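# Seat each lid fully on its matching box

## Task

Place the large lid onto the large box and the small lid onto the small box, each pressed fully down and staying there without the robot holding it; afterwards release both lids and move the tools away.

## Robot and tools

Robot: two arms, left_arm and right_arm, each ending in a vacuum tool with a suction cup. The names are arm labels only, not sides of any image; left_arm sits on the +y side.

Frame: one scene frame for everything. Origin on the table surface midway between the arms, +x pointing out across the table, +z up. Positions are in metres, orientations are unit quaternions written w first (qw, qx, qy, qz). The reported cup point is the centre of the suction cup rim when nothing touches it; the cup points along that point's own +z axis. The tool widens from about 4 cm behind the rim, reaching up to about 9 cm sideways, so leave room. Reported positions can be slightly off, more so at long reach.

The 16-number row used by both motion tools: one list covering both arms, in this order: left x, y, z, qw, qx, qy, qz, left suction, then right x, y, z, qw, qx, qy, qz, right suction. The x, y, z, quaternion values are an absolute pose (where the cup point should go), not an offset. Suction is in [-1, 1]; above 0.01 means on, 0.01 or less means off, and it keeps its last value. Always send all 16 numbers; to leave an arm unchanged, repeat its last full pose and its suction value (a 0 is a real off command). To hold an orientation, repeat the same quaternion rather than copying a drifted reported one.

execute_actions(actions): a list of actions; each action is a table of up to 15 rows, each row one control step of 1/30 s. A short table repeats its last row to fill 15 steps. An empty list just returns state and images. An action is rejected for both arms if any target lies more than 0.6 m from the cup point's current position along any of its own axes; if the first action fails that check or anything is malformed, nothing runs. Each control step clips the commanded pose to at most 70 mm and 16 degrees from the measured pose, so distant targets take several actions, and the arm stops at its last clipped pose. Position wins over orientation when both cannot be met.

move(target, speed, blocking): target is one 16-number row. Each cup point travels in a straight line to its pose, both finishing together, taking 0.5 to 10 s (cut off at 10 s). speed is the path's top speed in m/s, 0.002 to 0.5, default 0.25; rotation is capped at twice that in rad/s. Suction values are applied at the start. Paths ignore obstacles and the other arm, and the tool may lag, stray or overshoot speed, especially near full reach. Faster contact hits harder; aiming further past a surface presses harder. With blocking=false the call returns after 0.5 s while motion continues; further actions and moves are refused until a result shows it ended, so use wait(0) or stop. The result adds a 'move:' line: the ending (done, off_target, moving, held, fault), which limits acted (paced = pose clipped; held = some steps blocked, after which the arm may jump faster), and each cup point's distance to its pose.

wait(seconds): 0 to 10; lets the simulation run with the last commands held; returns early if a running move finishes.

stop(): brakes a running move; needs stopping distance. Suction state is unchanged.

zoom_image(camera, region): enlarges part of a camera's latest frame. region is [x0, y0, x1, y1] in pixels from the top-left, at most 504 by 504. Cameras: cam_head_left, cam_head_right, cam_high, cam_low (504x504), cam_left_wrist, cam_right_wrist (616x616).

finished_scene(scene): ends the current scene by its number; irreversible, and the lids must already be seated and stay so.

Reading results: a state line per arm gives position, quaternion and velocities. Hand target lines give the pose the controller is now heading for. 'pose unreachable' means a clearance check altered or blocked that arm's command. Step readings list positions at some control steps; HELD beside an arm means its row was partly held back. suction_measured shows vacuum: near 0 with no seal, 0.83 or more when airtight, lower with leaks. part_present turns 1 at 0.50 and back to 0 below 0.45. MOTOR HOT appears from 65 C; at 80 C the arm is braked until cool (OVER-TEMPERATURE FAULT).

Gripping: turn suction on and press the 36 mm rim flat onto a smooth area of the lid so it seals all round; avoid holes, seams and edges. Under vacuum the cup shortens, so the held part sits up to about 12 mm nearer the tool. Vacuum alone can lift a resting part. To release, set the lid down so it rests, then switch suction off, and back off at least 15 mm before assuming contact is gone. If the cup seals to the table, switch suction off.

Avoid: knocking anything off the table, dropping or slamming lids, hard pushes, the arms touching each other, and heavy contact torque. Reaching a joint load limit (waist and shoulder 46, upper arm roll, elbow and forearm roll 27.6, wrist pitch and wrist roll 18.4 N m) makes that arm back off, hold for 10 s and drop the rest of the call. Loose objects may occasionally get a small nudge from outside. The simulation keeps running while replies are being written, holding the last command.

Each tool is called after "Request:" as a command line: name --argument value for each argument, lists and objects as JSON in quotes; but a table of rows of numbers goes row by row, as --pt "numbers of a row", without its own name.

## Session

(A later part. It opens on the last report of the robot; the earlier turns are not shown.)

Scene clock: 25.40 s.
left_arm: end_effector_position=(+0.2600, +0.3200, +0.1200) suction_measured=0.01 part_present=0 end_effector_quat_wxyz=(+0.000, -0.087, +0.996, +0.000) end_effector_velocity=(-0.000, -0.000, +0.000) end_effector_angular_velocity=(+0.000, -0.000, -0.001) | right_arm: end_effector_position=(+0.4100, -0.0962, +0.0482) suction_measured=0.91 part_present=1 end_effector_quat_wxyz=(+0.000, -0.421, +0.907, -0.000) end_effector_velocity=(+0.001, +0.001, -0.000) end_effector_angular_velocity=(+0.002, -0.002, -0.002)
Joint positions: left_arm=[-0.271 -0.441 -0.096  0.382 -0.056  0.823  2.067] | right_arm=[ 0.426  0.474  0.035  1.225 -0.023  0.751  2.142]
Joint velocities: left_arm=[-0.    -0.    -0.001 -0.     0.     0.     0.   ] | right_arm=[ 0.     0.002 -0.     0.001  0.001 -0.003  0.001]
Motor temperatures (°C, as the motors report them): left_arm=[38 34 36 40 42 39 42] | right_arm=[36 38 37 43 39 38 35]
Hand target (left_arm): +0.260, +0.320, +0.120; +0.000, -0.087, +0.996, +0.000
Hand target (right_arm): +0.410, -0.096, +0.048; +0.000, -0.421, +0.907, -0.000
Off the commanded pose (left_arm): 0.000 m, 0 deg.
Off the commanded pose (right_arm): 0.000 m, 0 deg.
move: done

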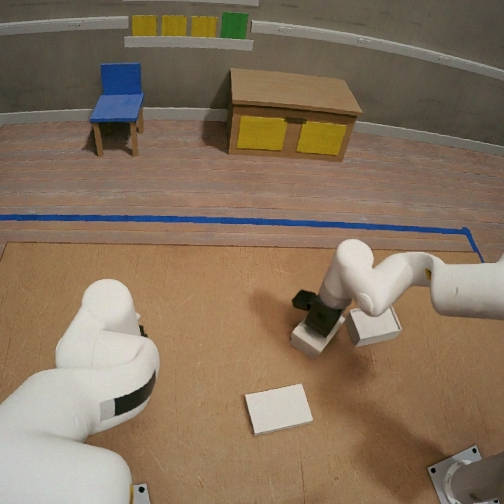

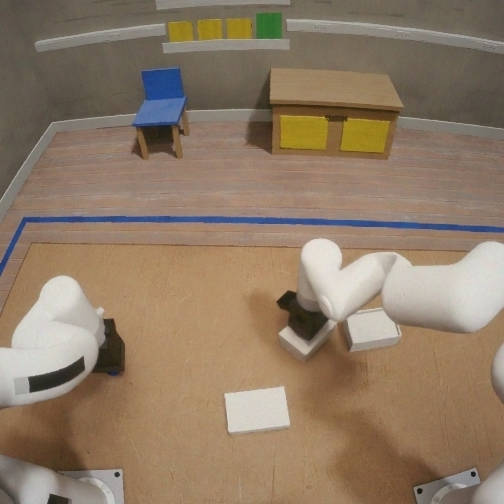

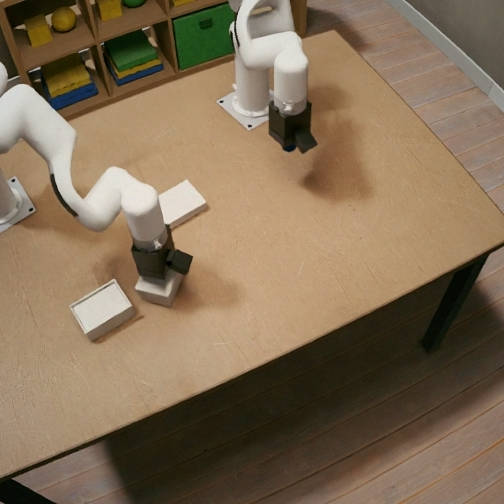

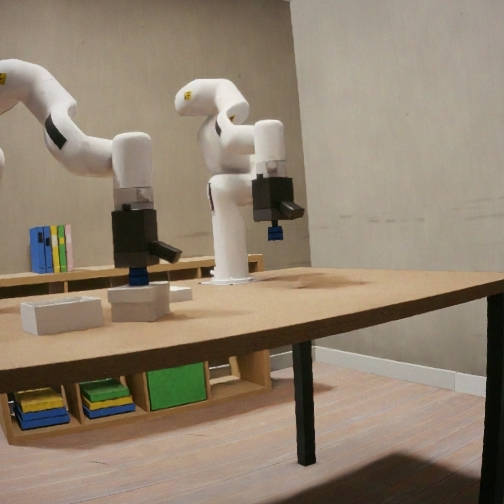

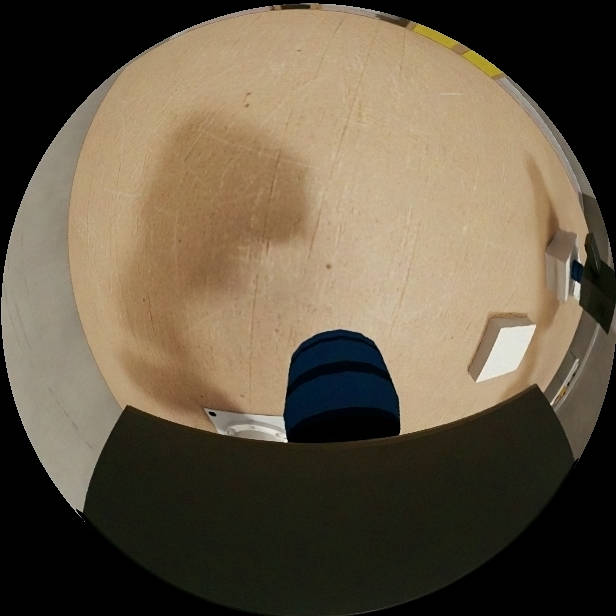

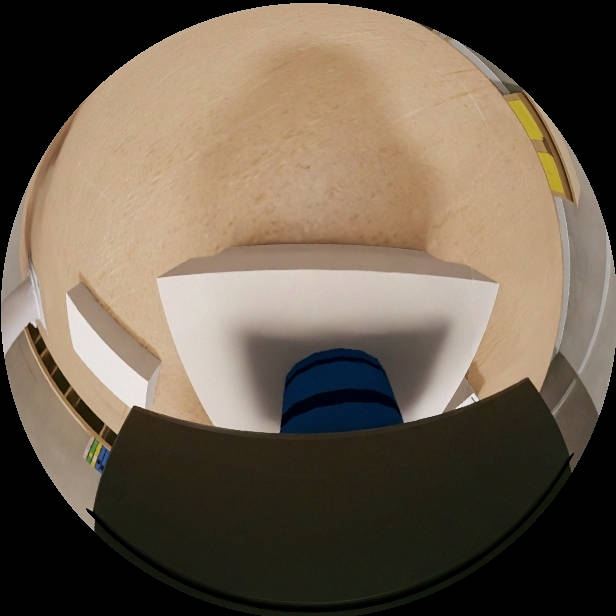

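Request:
move --target '[0.26,0.32,0.12,0,-0.0872,0.9962,0,0, 0.4100,-0.0962,0.0325,0,-0.4210,0.9070,0,1]' --speed 0.03

Request:
zoom_image --camera "cam_low" --region '[95, 250, 185, 330]'

Scene clock: 26.40 s.
left_arm: end_effector_position=(+0.2600, +0.3200, +0.1200) suction_measured=0.01 part_present=0 end_effector_quat_wxyz=(+0.000, -0.087, +0.996, -0.000) end_effector_velocity=(+0.000, -0.000, +0.000) end_effector_angular_velocity=(+0.000, -0.000, -0.000) | right_arm: end_effector_position=(+0.4107, -0.0957, +0.0342) suction_measured=0.91 part_present=1 end_effector_quat_wxyz=(+0.001, -0.421, +0.907, +0.000) end_effector_velocity=(-0.000, +0.001, -0.000) end_effector_angular_velocity=(+0.002, -0.002, +0.001)
Joint positions: left_arm=[-0.271 -0.441 -0.096  0.382 -0.056  0.823  2.067] | right_arm=[ 0.426  0.502  0.034  1.221 -0.025  0.717  2.143]
Joint velocities: left_arm=[ 0.001  0.    -0.001  0.    -0.    -0.     0.   ] | right_arm=[ 0.    -0.     0.001 -0.002 -0.    -0.005  0.   ]
Motor temperatures (°C, as the motors report them): left_arm=[38 34 36 40 42 39 42] | right_arm=[36 38 37 43 39 38 35]
Hand target (left_arm): +0.260, +0.320, +0.120; +0.000, -0.087, +0.996, -0.000
Hand target (right_arm): +0.410, -0.096, +0.033; +0.000, -0.421, +0.907, -0.000
Off the commanded pose (left_arm): 0.000 m, 0 deg.
Off the commanded pose (right_arm): 0.002 m, 0 deg.
move: done

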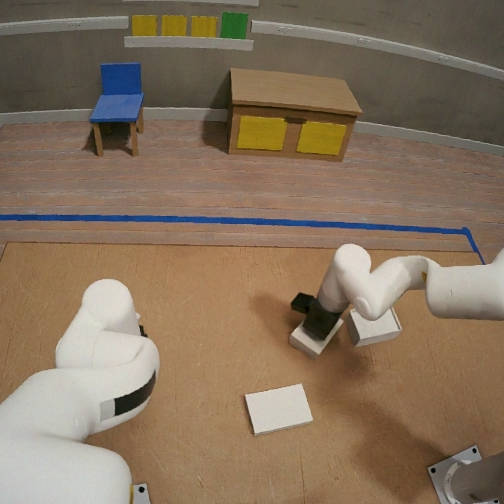

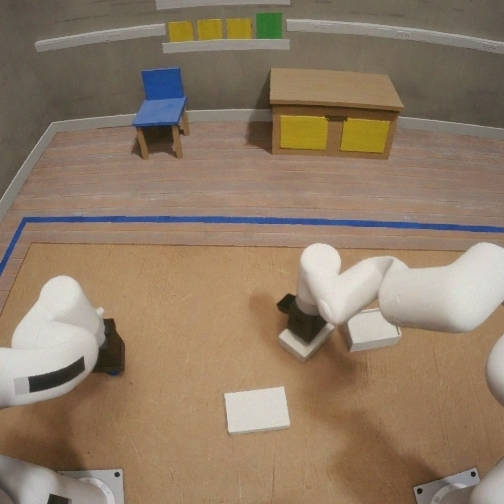

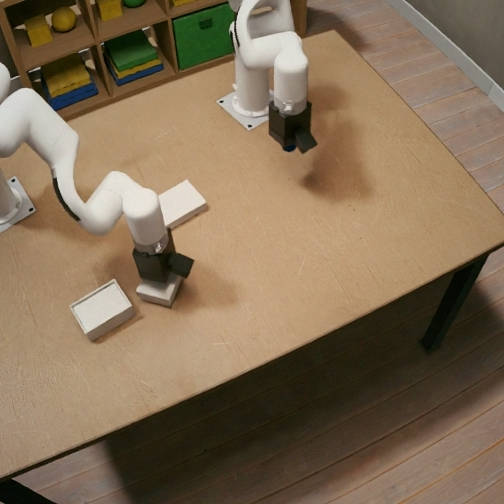

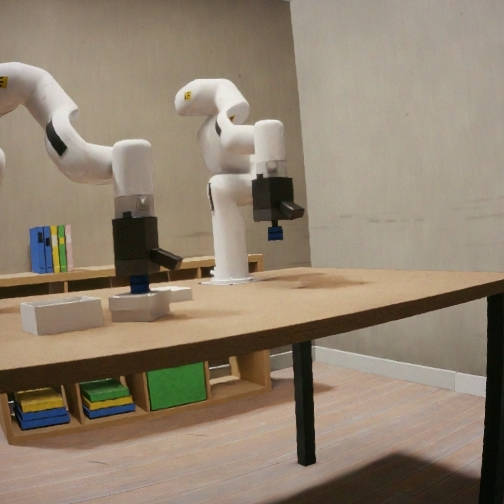

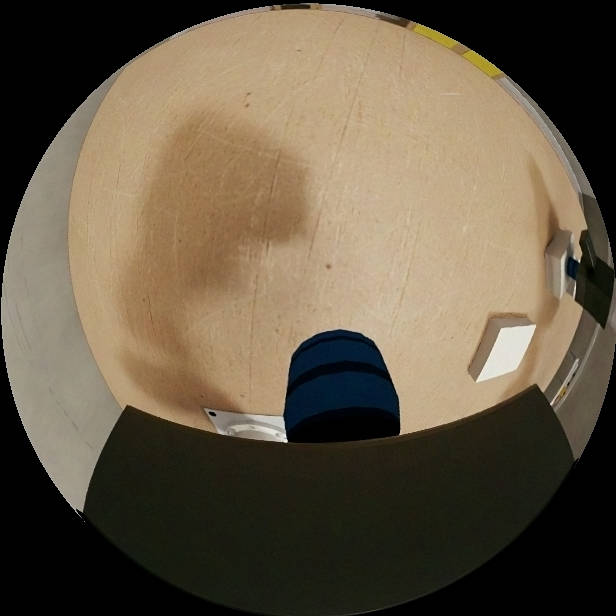

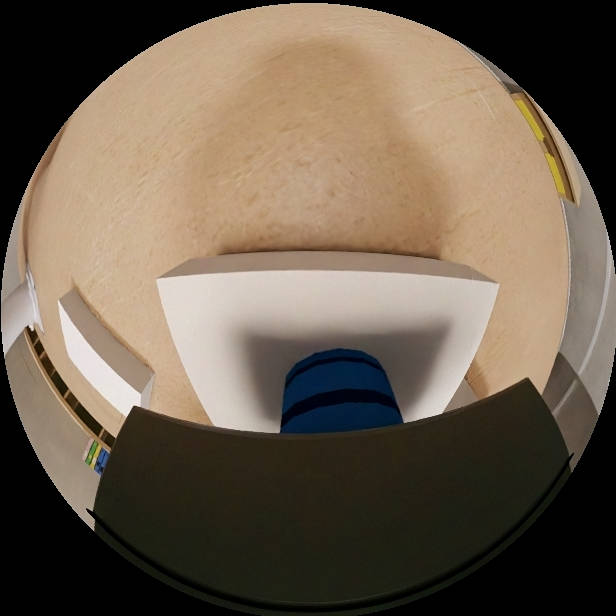

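Region (95, 250, 185, 330) of cam_low's 504x504 image, scaled by 5.600, with more detail than that image has.

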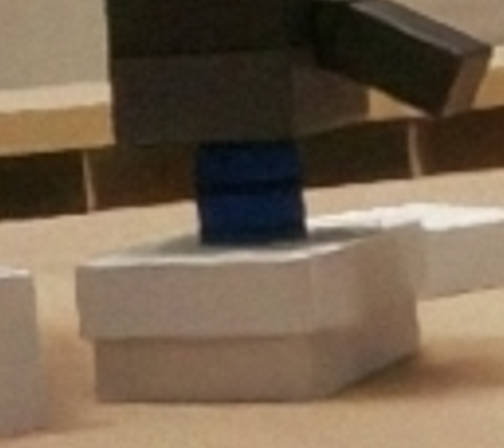

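Request:
execute_actions --actions '[[[0.26,0.32,0.12,0,-0.0872,0.9962,0,0, 0.41,-0.0962,0.034,0,-0.421,0.907,0,0],[0.26,0.32,0.12,0,-0.0872,0.9962,0,0, 0.41,-0.0962,0.034,0,-0.421,0.907,0,0],[0.26,0.32,0.12,0,-0.0872,0.9962,0,0, 0.41,-0.0962,0.034,0,-0.421,0.907,0,0],[0.26,0.32,0.12,0,-0.0872,0.9962,0,0, 0.41,-0.0962,0.034,0,-0.421,0.907,0,0],[0.26,0.32,0.12,0,-0.0872,0.9962,0,0, 0.41,-0.0962,0.034,0,-0.421,0.907,0,0],[0.26,0.32,0.12,0,-0.0872,0.9962,0,0, 0.41,-0.0962,0.034,0,-0.421,0.907,0,0],[0.26,0.32,0.12,0,-0.0872,0.9962,0,0, 0.41,-0.0962,0.034,0,-0.421,0.907,0,0],[0.26,0.32,0.12,0,-0.0872,0.9962,0,0, 0.41,-0.0962,0.035,0,-0.421,0.907,0,0],[0.26,0.32,0.12,0,-0.0872,0.9962,0,0, 0.41,-0.0962,0.037,0,-0.421,0.907,0,0],[0.26,0.32,0.12,0,-0.0872,0.9962,0,0, 0.41,-0.0962,0.040,0,-0.421,0.907,0,0],[0.26,0.32,0.12,0,-0.0872,0.9962,0,0, 0.41,-0.0962,0.044,0,-0.421,0.907,0,0],[0.26,0.32,0.12,0,-0.0872,0.9962,0,0, 0.41,-0.0962,0.049,0,-0.421,0.907,0,0],[0.26,0.32,0.12,0,-0.0872,0.9962,0,0, 0.41,-0.0962,0.055,0,-0.421,0.907,0,0],[0.26,0.32,0.12,0,-0.0872,0.9962,0,0, 0.41,-0.0962,0.061,0,-0.421,0.907,0,0],[0.26,0.32,0.12,0,-0.0872,0.9962,0,0, 0.41,-0.0962,0.067,0,-0.421,0.907,0,0]]]'

Scene clock: 28.53 s.
left_arm: end_effector_position=(+0.2600, +0.3200, +0.1200) suction_measured=0.01 part_present=0 end_effector_quat_wxyz=(+0.000, -0.087, +0.996, -0.000) end_effector_velocity=(+0.000, +0.000, +0.000) end_effector_angular_velocity=(-0.000, -0.001, +0.001) | right_arm: end_effector_position=(+0.4087, -0.0971, +0.0432) suction_measured=0.00 part_present=0 end_effector_quat_wxyz=(-0.003, -0.421, +0.907, -0.000) end_effector_velocity=(-0.015, -0.011, +0.105) end_effector_angular_velocity=(-0.034, +0.047, -0.000)
Joint positions: left_arm=[-0.271 -0.441 -0.096  0.382 -0.056  0.823  2.067] | right_arm=[ 0.426  0.482  0.034  1.222 -0.023  0.746  2.142]
Joint velocities: left_arm=[ 0.001 -0.001  0.001  0.     0.    -0.    -0.   ] | right_arm=[-0.005 -0.219  0.007  0.021  0.013  0.298 -0.009]
Motor temperatures (°C, as the motors report them): left_arm=[38 34 36 40 42 39 42] | right_arm=[36 38 37 43 39 38 35]
Hand target (left_arm): +0.260, +0.320, +0.120; +0.000, -0.087, +0.996, -0.000
Hand target (right_arm): +0.410, -0.096, +0.066; +0.000, -0.421, +0.907, +0.000
Off the commanded pose (left_arm): 0.000 m, 0 deg.
Off the commanded pose (right_arm): 0.024 m, 0 deg.
Step readings (end_effector_position):
0: left_arm (+0.2600, +0.3200, +0.1200) | right_arm (+0.4103, -0.0960, +0.0331)
1: left_arm (+0.2600, +0.3200, +0.1200) | right_arm (+0.4103, -0.0960, +0.0332)
2: left_arm (+0.2600, +0.3200, +0.1200) | right_arm (+0.4103, -0.0960, +0.0334)
4: left_arm (+0.2600, +0.3200, +0.1200) | right_arm (+0.4103, -0.0960, +0.0335)
8: left_arm (+0.2600, +0.3200, +0.1200) | right_arm (+0.4102, -0.0961, +0.0336)
15: end_effector_position above

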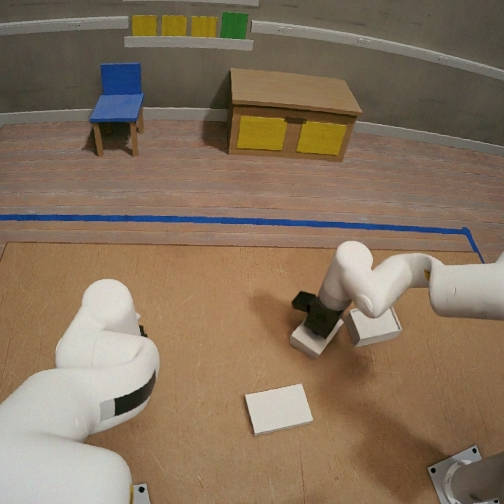

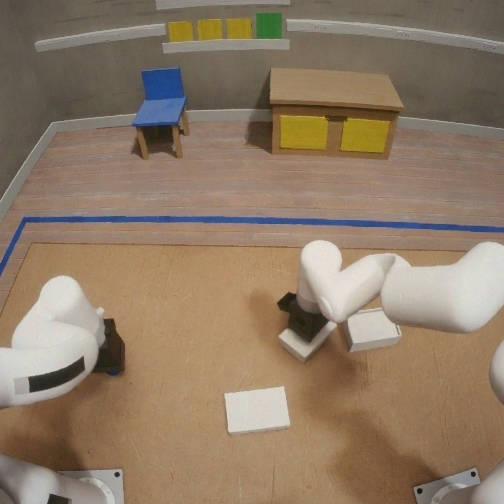

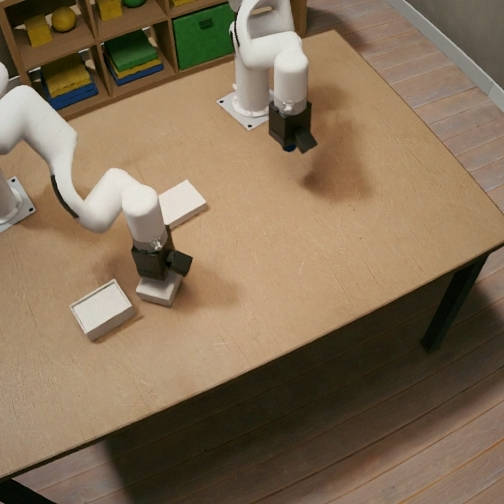

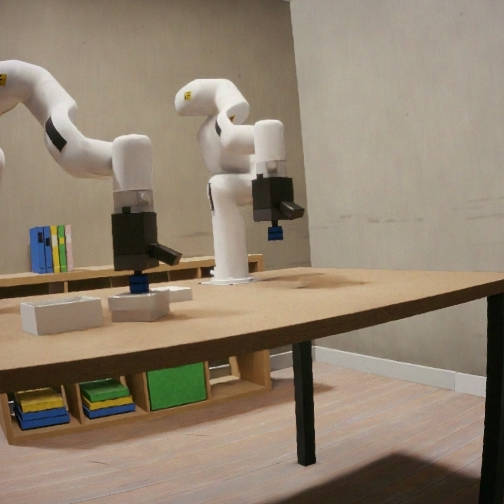

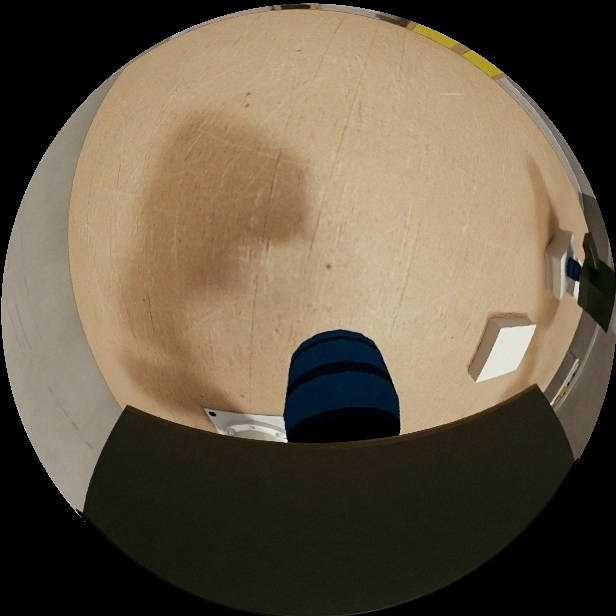

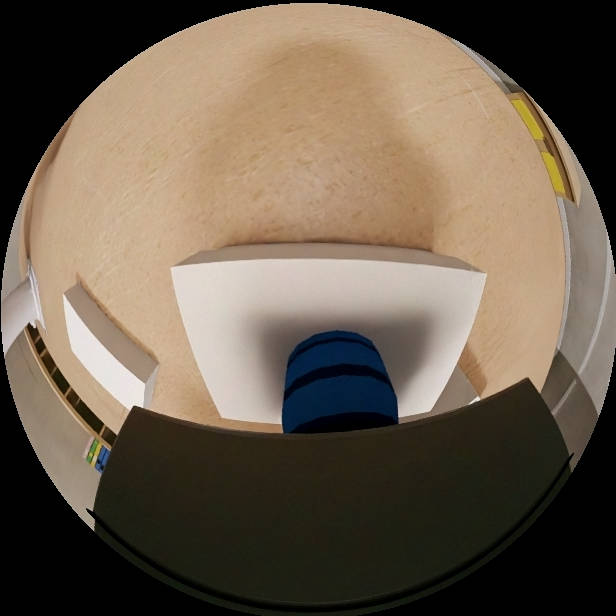

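Request:
move --target '[0.26,0.32,0.12,0,-0.0872,0.9962,0,0, 0.224,0.011,0.045,0,-0.0872,0.9962,0,0]' --speed 0.35

Request:
zoom_image --camera "cam_low" --region '[95, 250, 185, 330]'

Scene clock: 30.40 s.
left_arm: end_effector_position=(+0.2600, +0.3200, +0.1200) suction_measured=0.01 part_present=0 end_effector_quat_wxyz=(+0.000, -0.087, +0.996, -0.000) end_effector_velocity=(+0.000, +0.000, +0.000) end_effector_angular_velocity=(-0.000, +0.000, +0.000) | right_arm: end_effector_position=(+0.2251, +0.0113, +0.0450) suction_measured=0.00 part_present=0 end_effector_quat_wxyz=(-0.000, -0.087, +0.996, +0.000) end_effector_velocity=(-0.003, +0.003, +0.001) end_effector_angular_velocity=(-0.001, -0.004, +0.001)
Joint positions: left_arm=[-0.271 -0.441 -0.096  0.382 -0.056  0.823  2.067] | right_arm=[ 0.824  0.36   0.036  1.033 -0.02   0.672  3.237]
Joint velocities: left_arm=[ 0.     0.001  0.     0.001 -0.     0.     0.   ] | right_arm=[ 0.01   0.001  0.001  0.004 -0.007  0.002  0.015]
Motor temperatures (°C, as the motors report them): left_arm=[38 34 36 40 42 39 42] | right_arm=[36 38 37 43 39 38 35]
Hand target (left_arm): +0.260, +0.320, +0.120; +0.000, -0.087, +0.996, -0.000
Hand target (right_arm): +0.225, +0.012, +0.045; +0.000, -0.087, +0.996, -0.000
Off the commanded pose (left_arm): 0.000 m, 0 deg.
Off the commanded pose (right_arm): 0.001 m, 0 deg.
move: done

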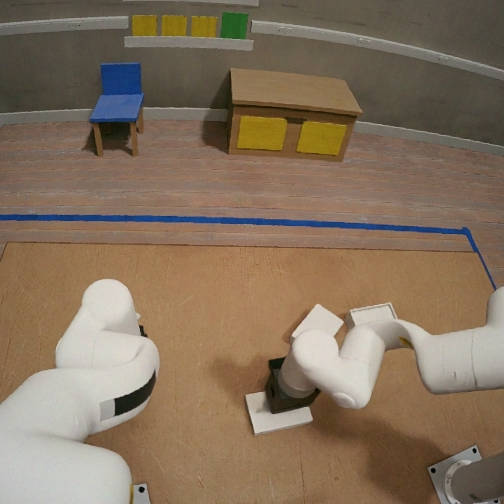

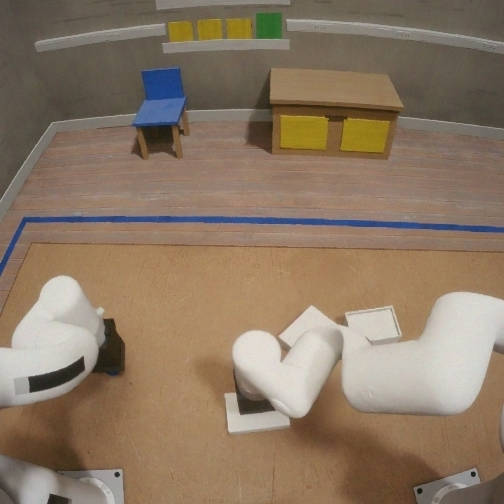

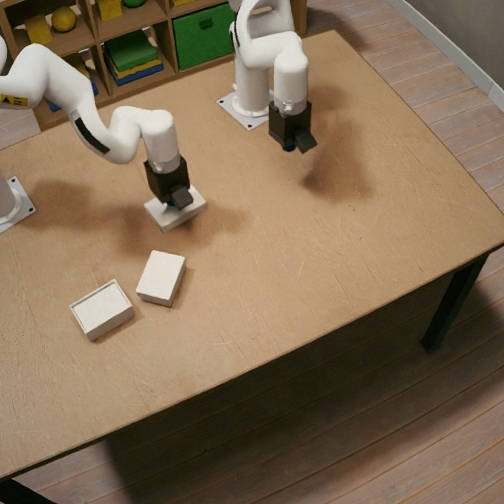

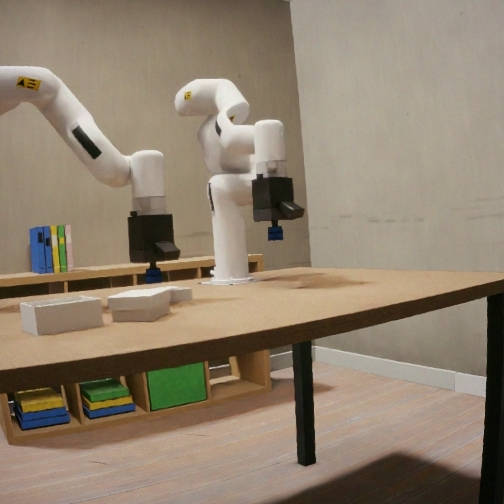

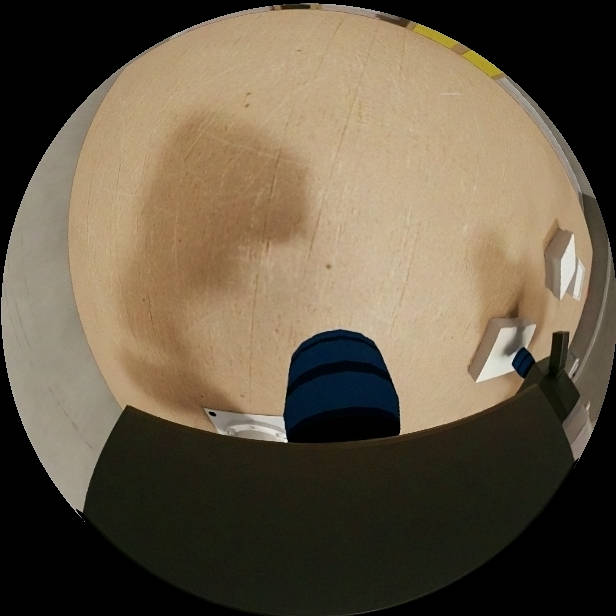

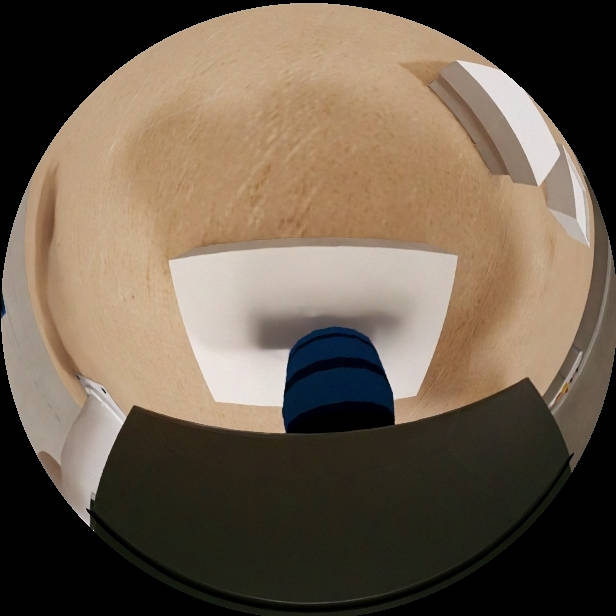

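Region (95, 250, 185, 330) of cam_low's 504x504 image, scaled by 5.600, with more detail than that image has.

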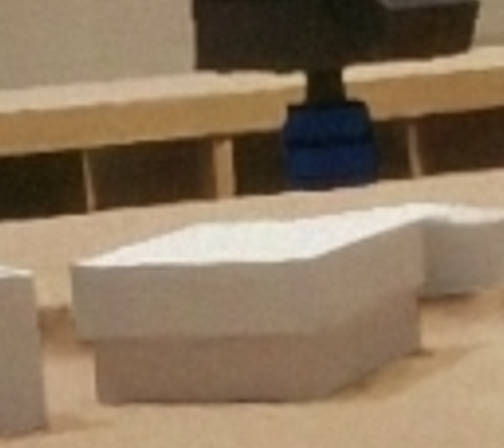

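Request:
zoom_image --camera "cam_right_wrist" --region '[400, 40, 600, 240]'

Request:
zoom_image --camera "cam_high" --region '[60, 240, 200, 350]'

Request:
zoom_image --camera "cam_right_wrist" --region '[155, 220, 475, 420]'

Region (400, 40, 600, 240) of cam_right_wrist's 616x616 image, scaled by 2.520, with more detail than that image has.

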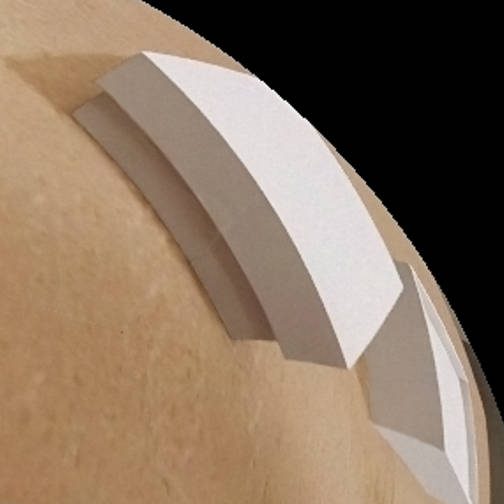

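Region (60, 240, 200, 350) of cam_high's 504x504 image, scaled by 3.600, with more detail than that image has; it fills the top 396 rows of this view, and the rest is white.

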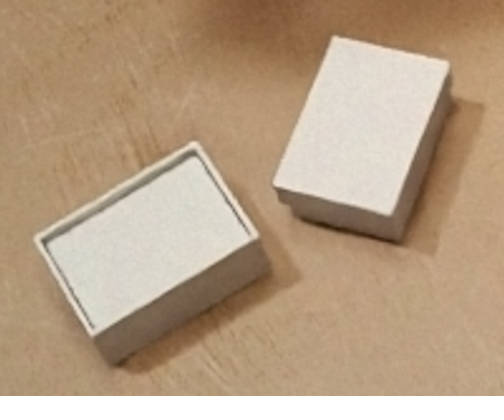

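Region (155, 220, 475, 420) of cam_right_wrist's 616x616 image, scaled by 1.575, with more detail than that image has; it fills the top 315 rows of this view, and the rest is white.

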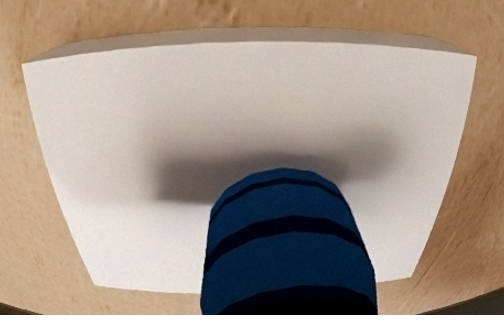

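Request:
move --target '[0.26,0.32,0.12,0,-0.0872,0.9962,0,0, 0.2236,0.0192,0.021,0,-0.0995,0.995,0,1]' --speed 0.05

Request:
zoom_image --camera "cam_right_wrist" --region '[120, 230, 320, 310]'

Request:
zoom_image --camera "cam_right_wrist" --region '[330, 230, 530, 310]'

Scene clock: 32.03 s.
left_arm: end_effector_position=(+0.2600, +0.3200, +0.1200) suction_measured=0.01 part_present=0 end_effector_quat_wxyz=(+0.000, -0.087, +0.996, +0.000) end_effector_velocity=(-0.000, +0.000, +0.000) end_effector_angular_velocity=(-0.000, -0.000, +0.000) | right_arm: end_effector_position=(+0.2238, +0.0192, +0.0213) suction_measured=0.86 part_present=1 end_effector_quat_wxyz=(+0.000, -0.099, +0.995, +0.000) end_effector_velocity=(+0.000, +0.000, -0.001) end_effector_angular_velocity=(-0.000, +0.000, +0.001)
Joint positions: left_arm=[-0.271 -0.441 -0.096  0.382 -0.056  0.823  2.067] | right_arm=[ 0.831  0.428  0.04   1.052 -0.029  0.624  3.228]
Joint velocities: left_arm=[-0. -0.  0. -0. -0.  0. -0.] | right_arm=[ 0.     0.004 -0.     0.001  0.    -0.002 -0.001]
Motor temperatures (°C, as the motors report them): left_arm=[38 34 36 40 42 39 42] | right_arm=[36 39 37 43 39 38 35]
Hand target (left_arm): +0.260, +0.320, +0.120; -0.000, -0.087, +0.996, -0.000
Hand target (right_arm): +0.224, +0.019, +0.021; +0.000, -0.100, +0.995, -0.000
Off the commanded pose (left_arm): 0.000 m, 0 deg.
Off the commanded pose (right_arm): 0.000 m, 0 deg.
move: done

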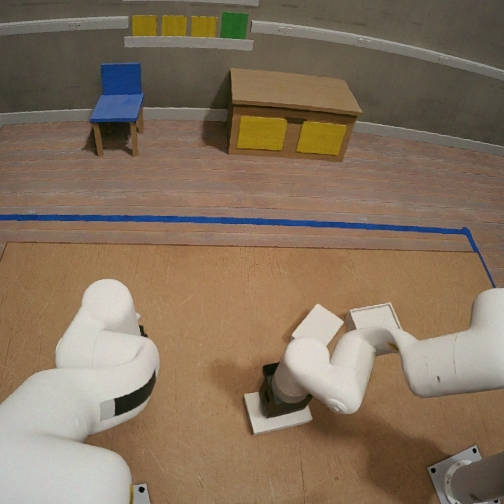

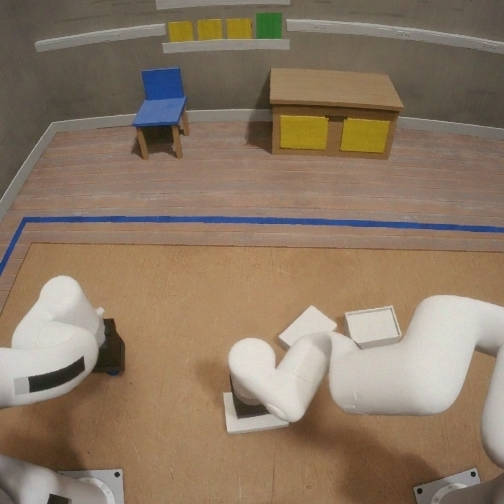

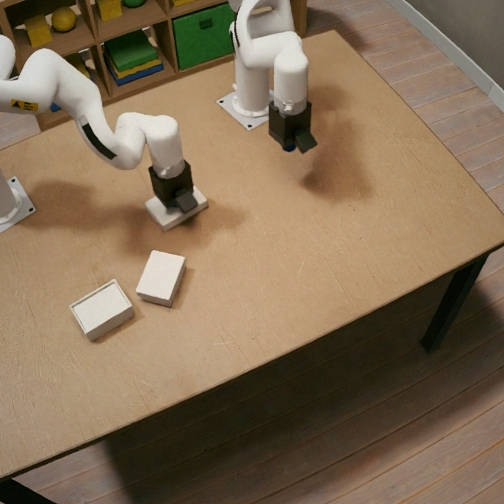

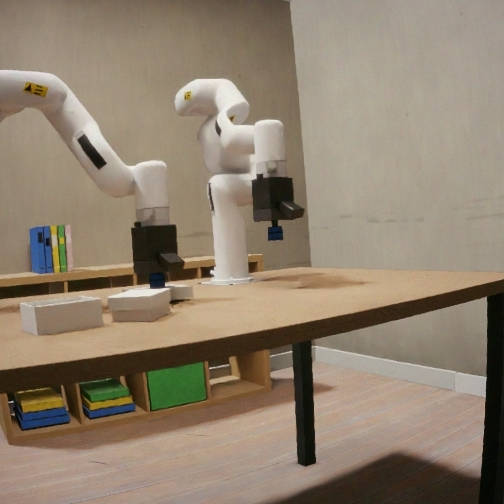

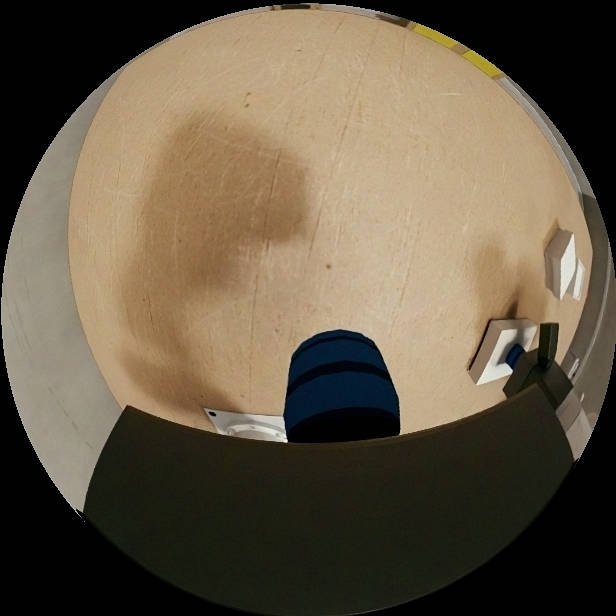

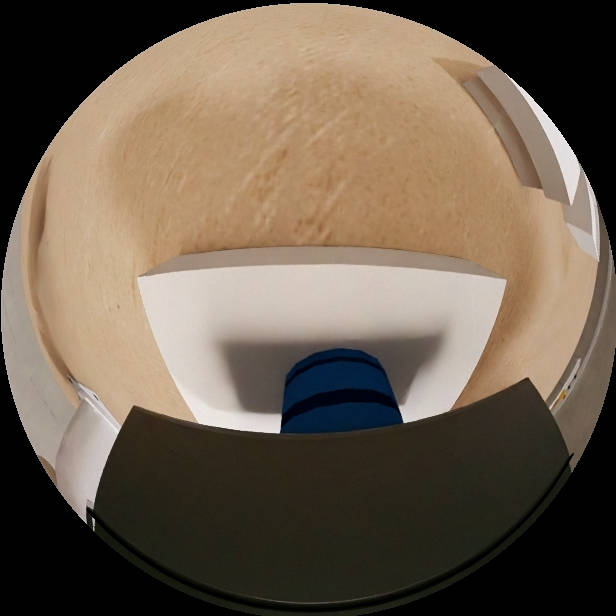

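Region (120, 230, 320, 310) of cam_right_wrist's 616x616 image, scaled by 2.520, with more detail than that image has; it fills the top 202 rows of this view, and the rest is white.

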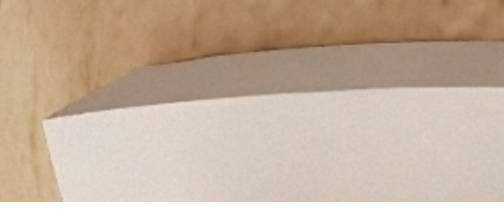

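Region (330, 230, 530, 310) of cam_right_wrist's 616x616 image, scaled by 2.520, with more detail than that image has; it fills the top 202 rows of this view, and the rest is white.

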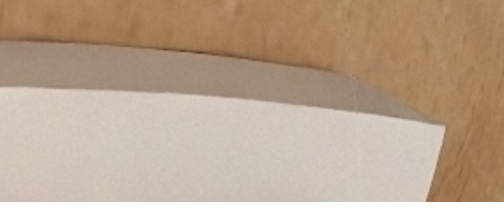

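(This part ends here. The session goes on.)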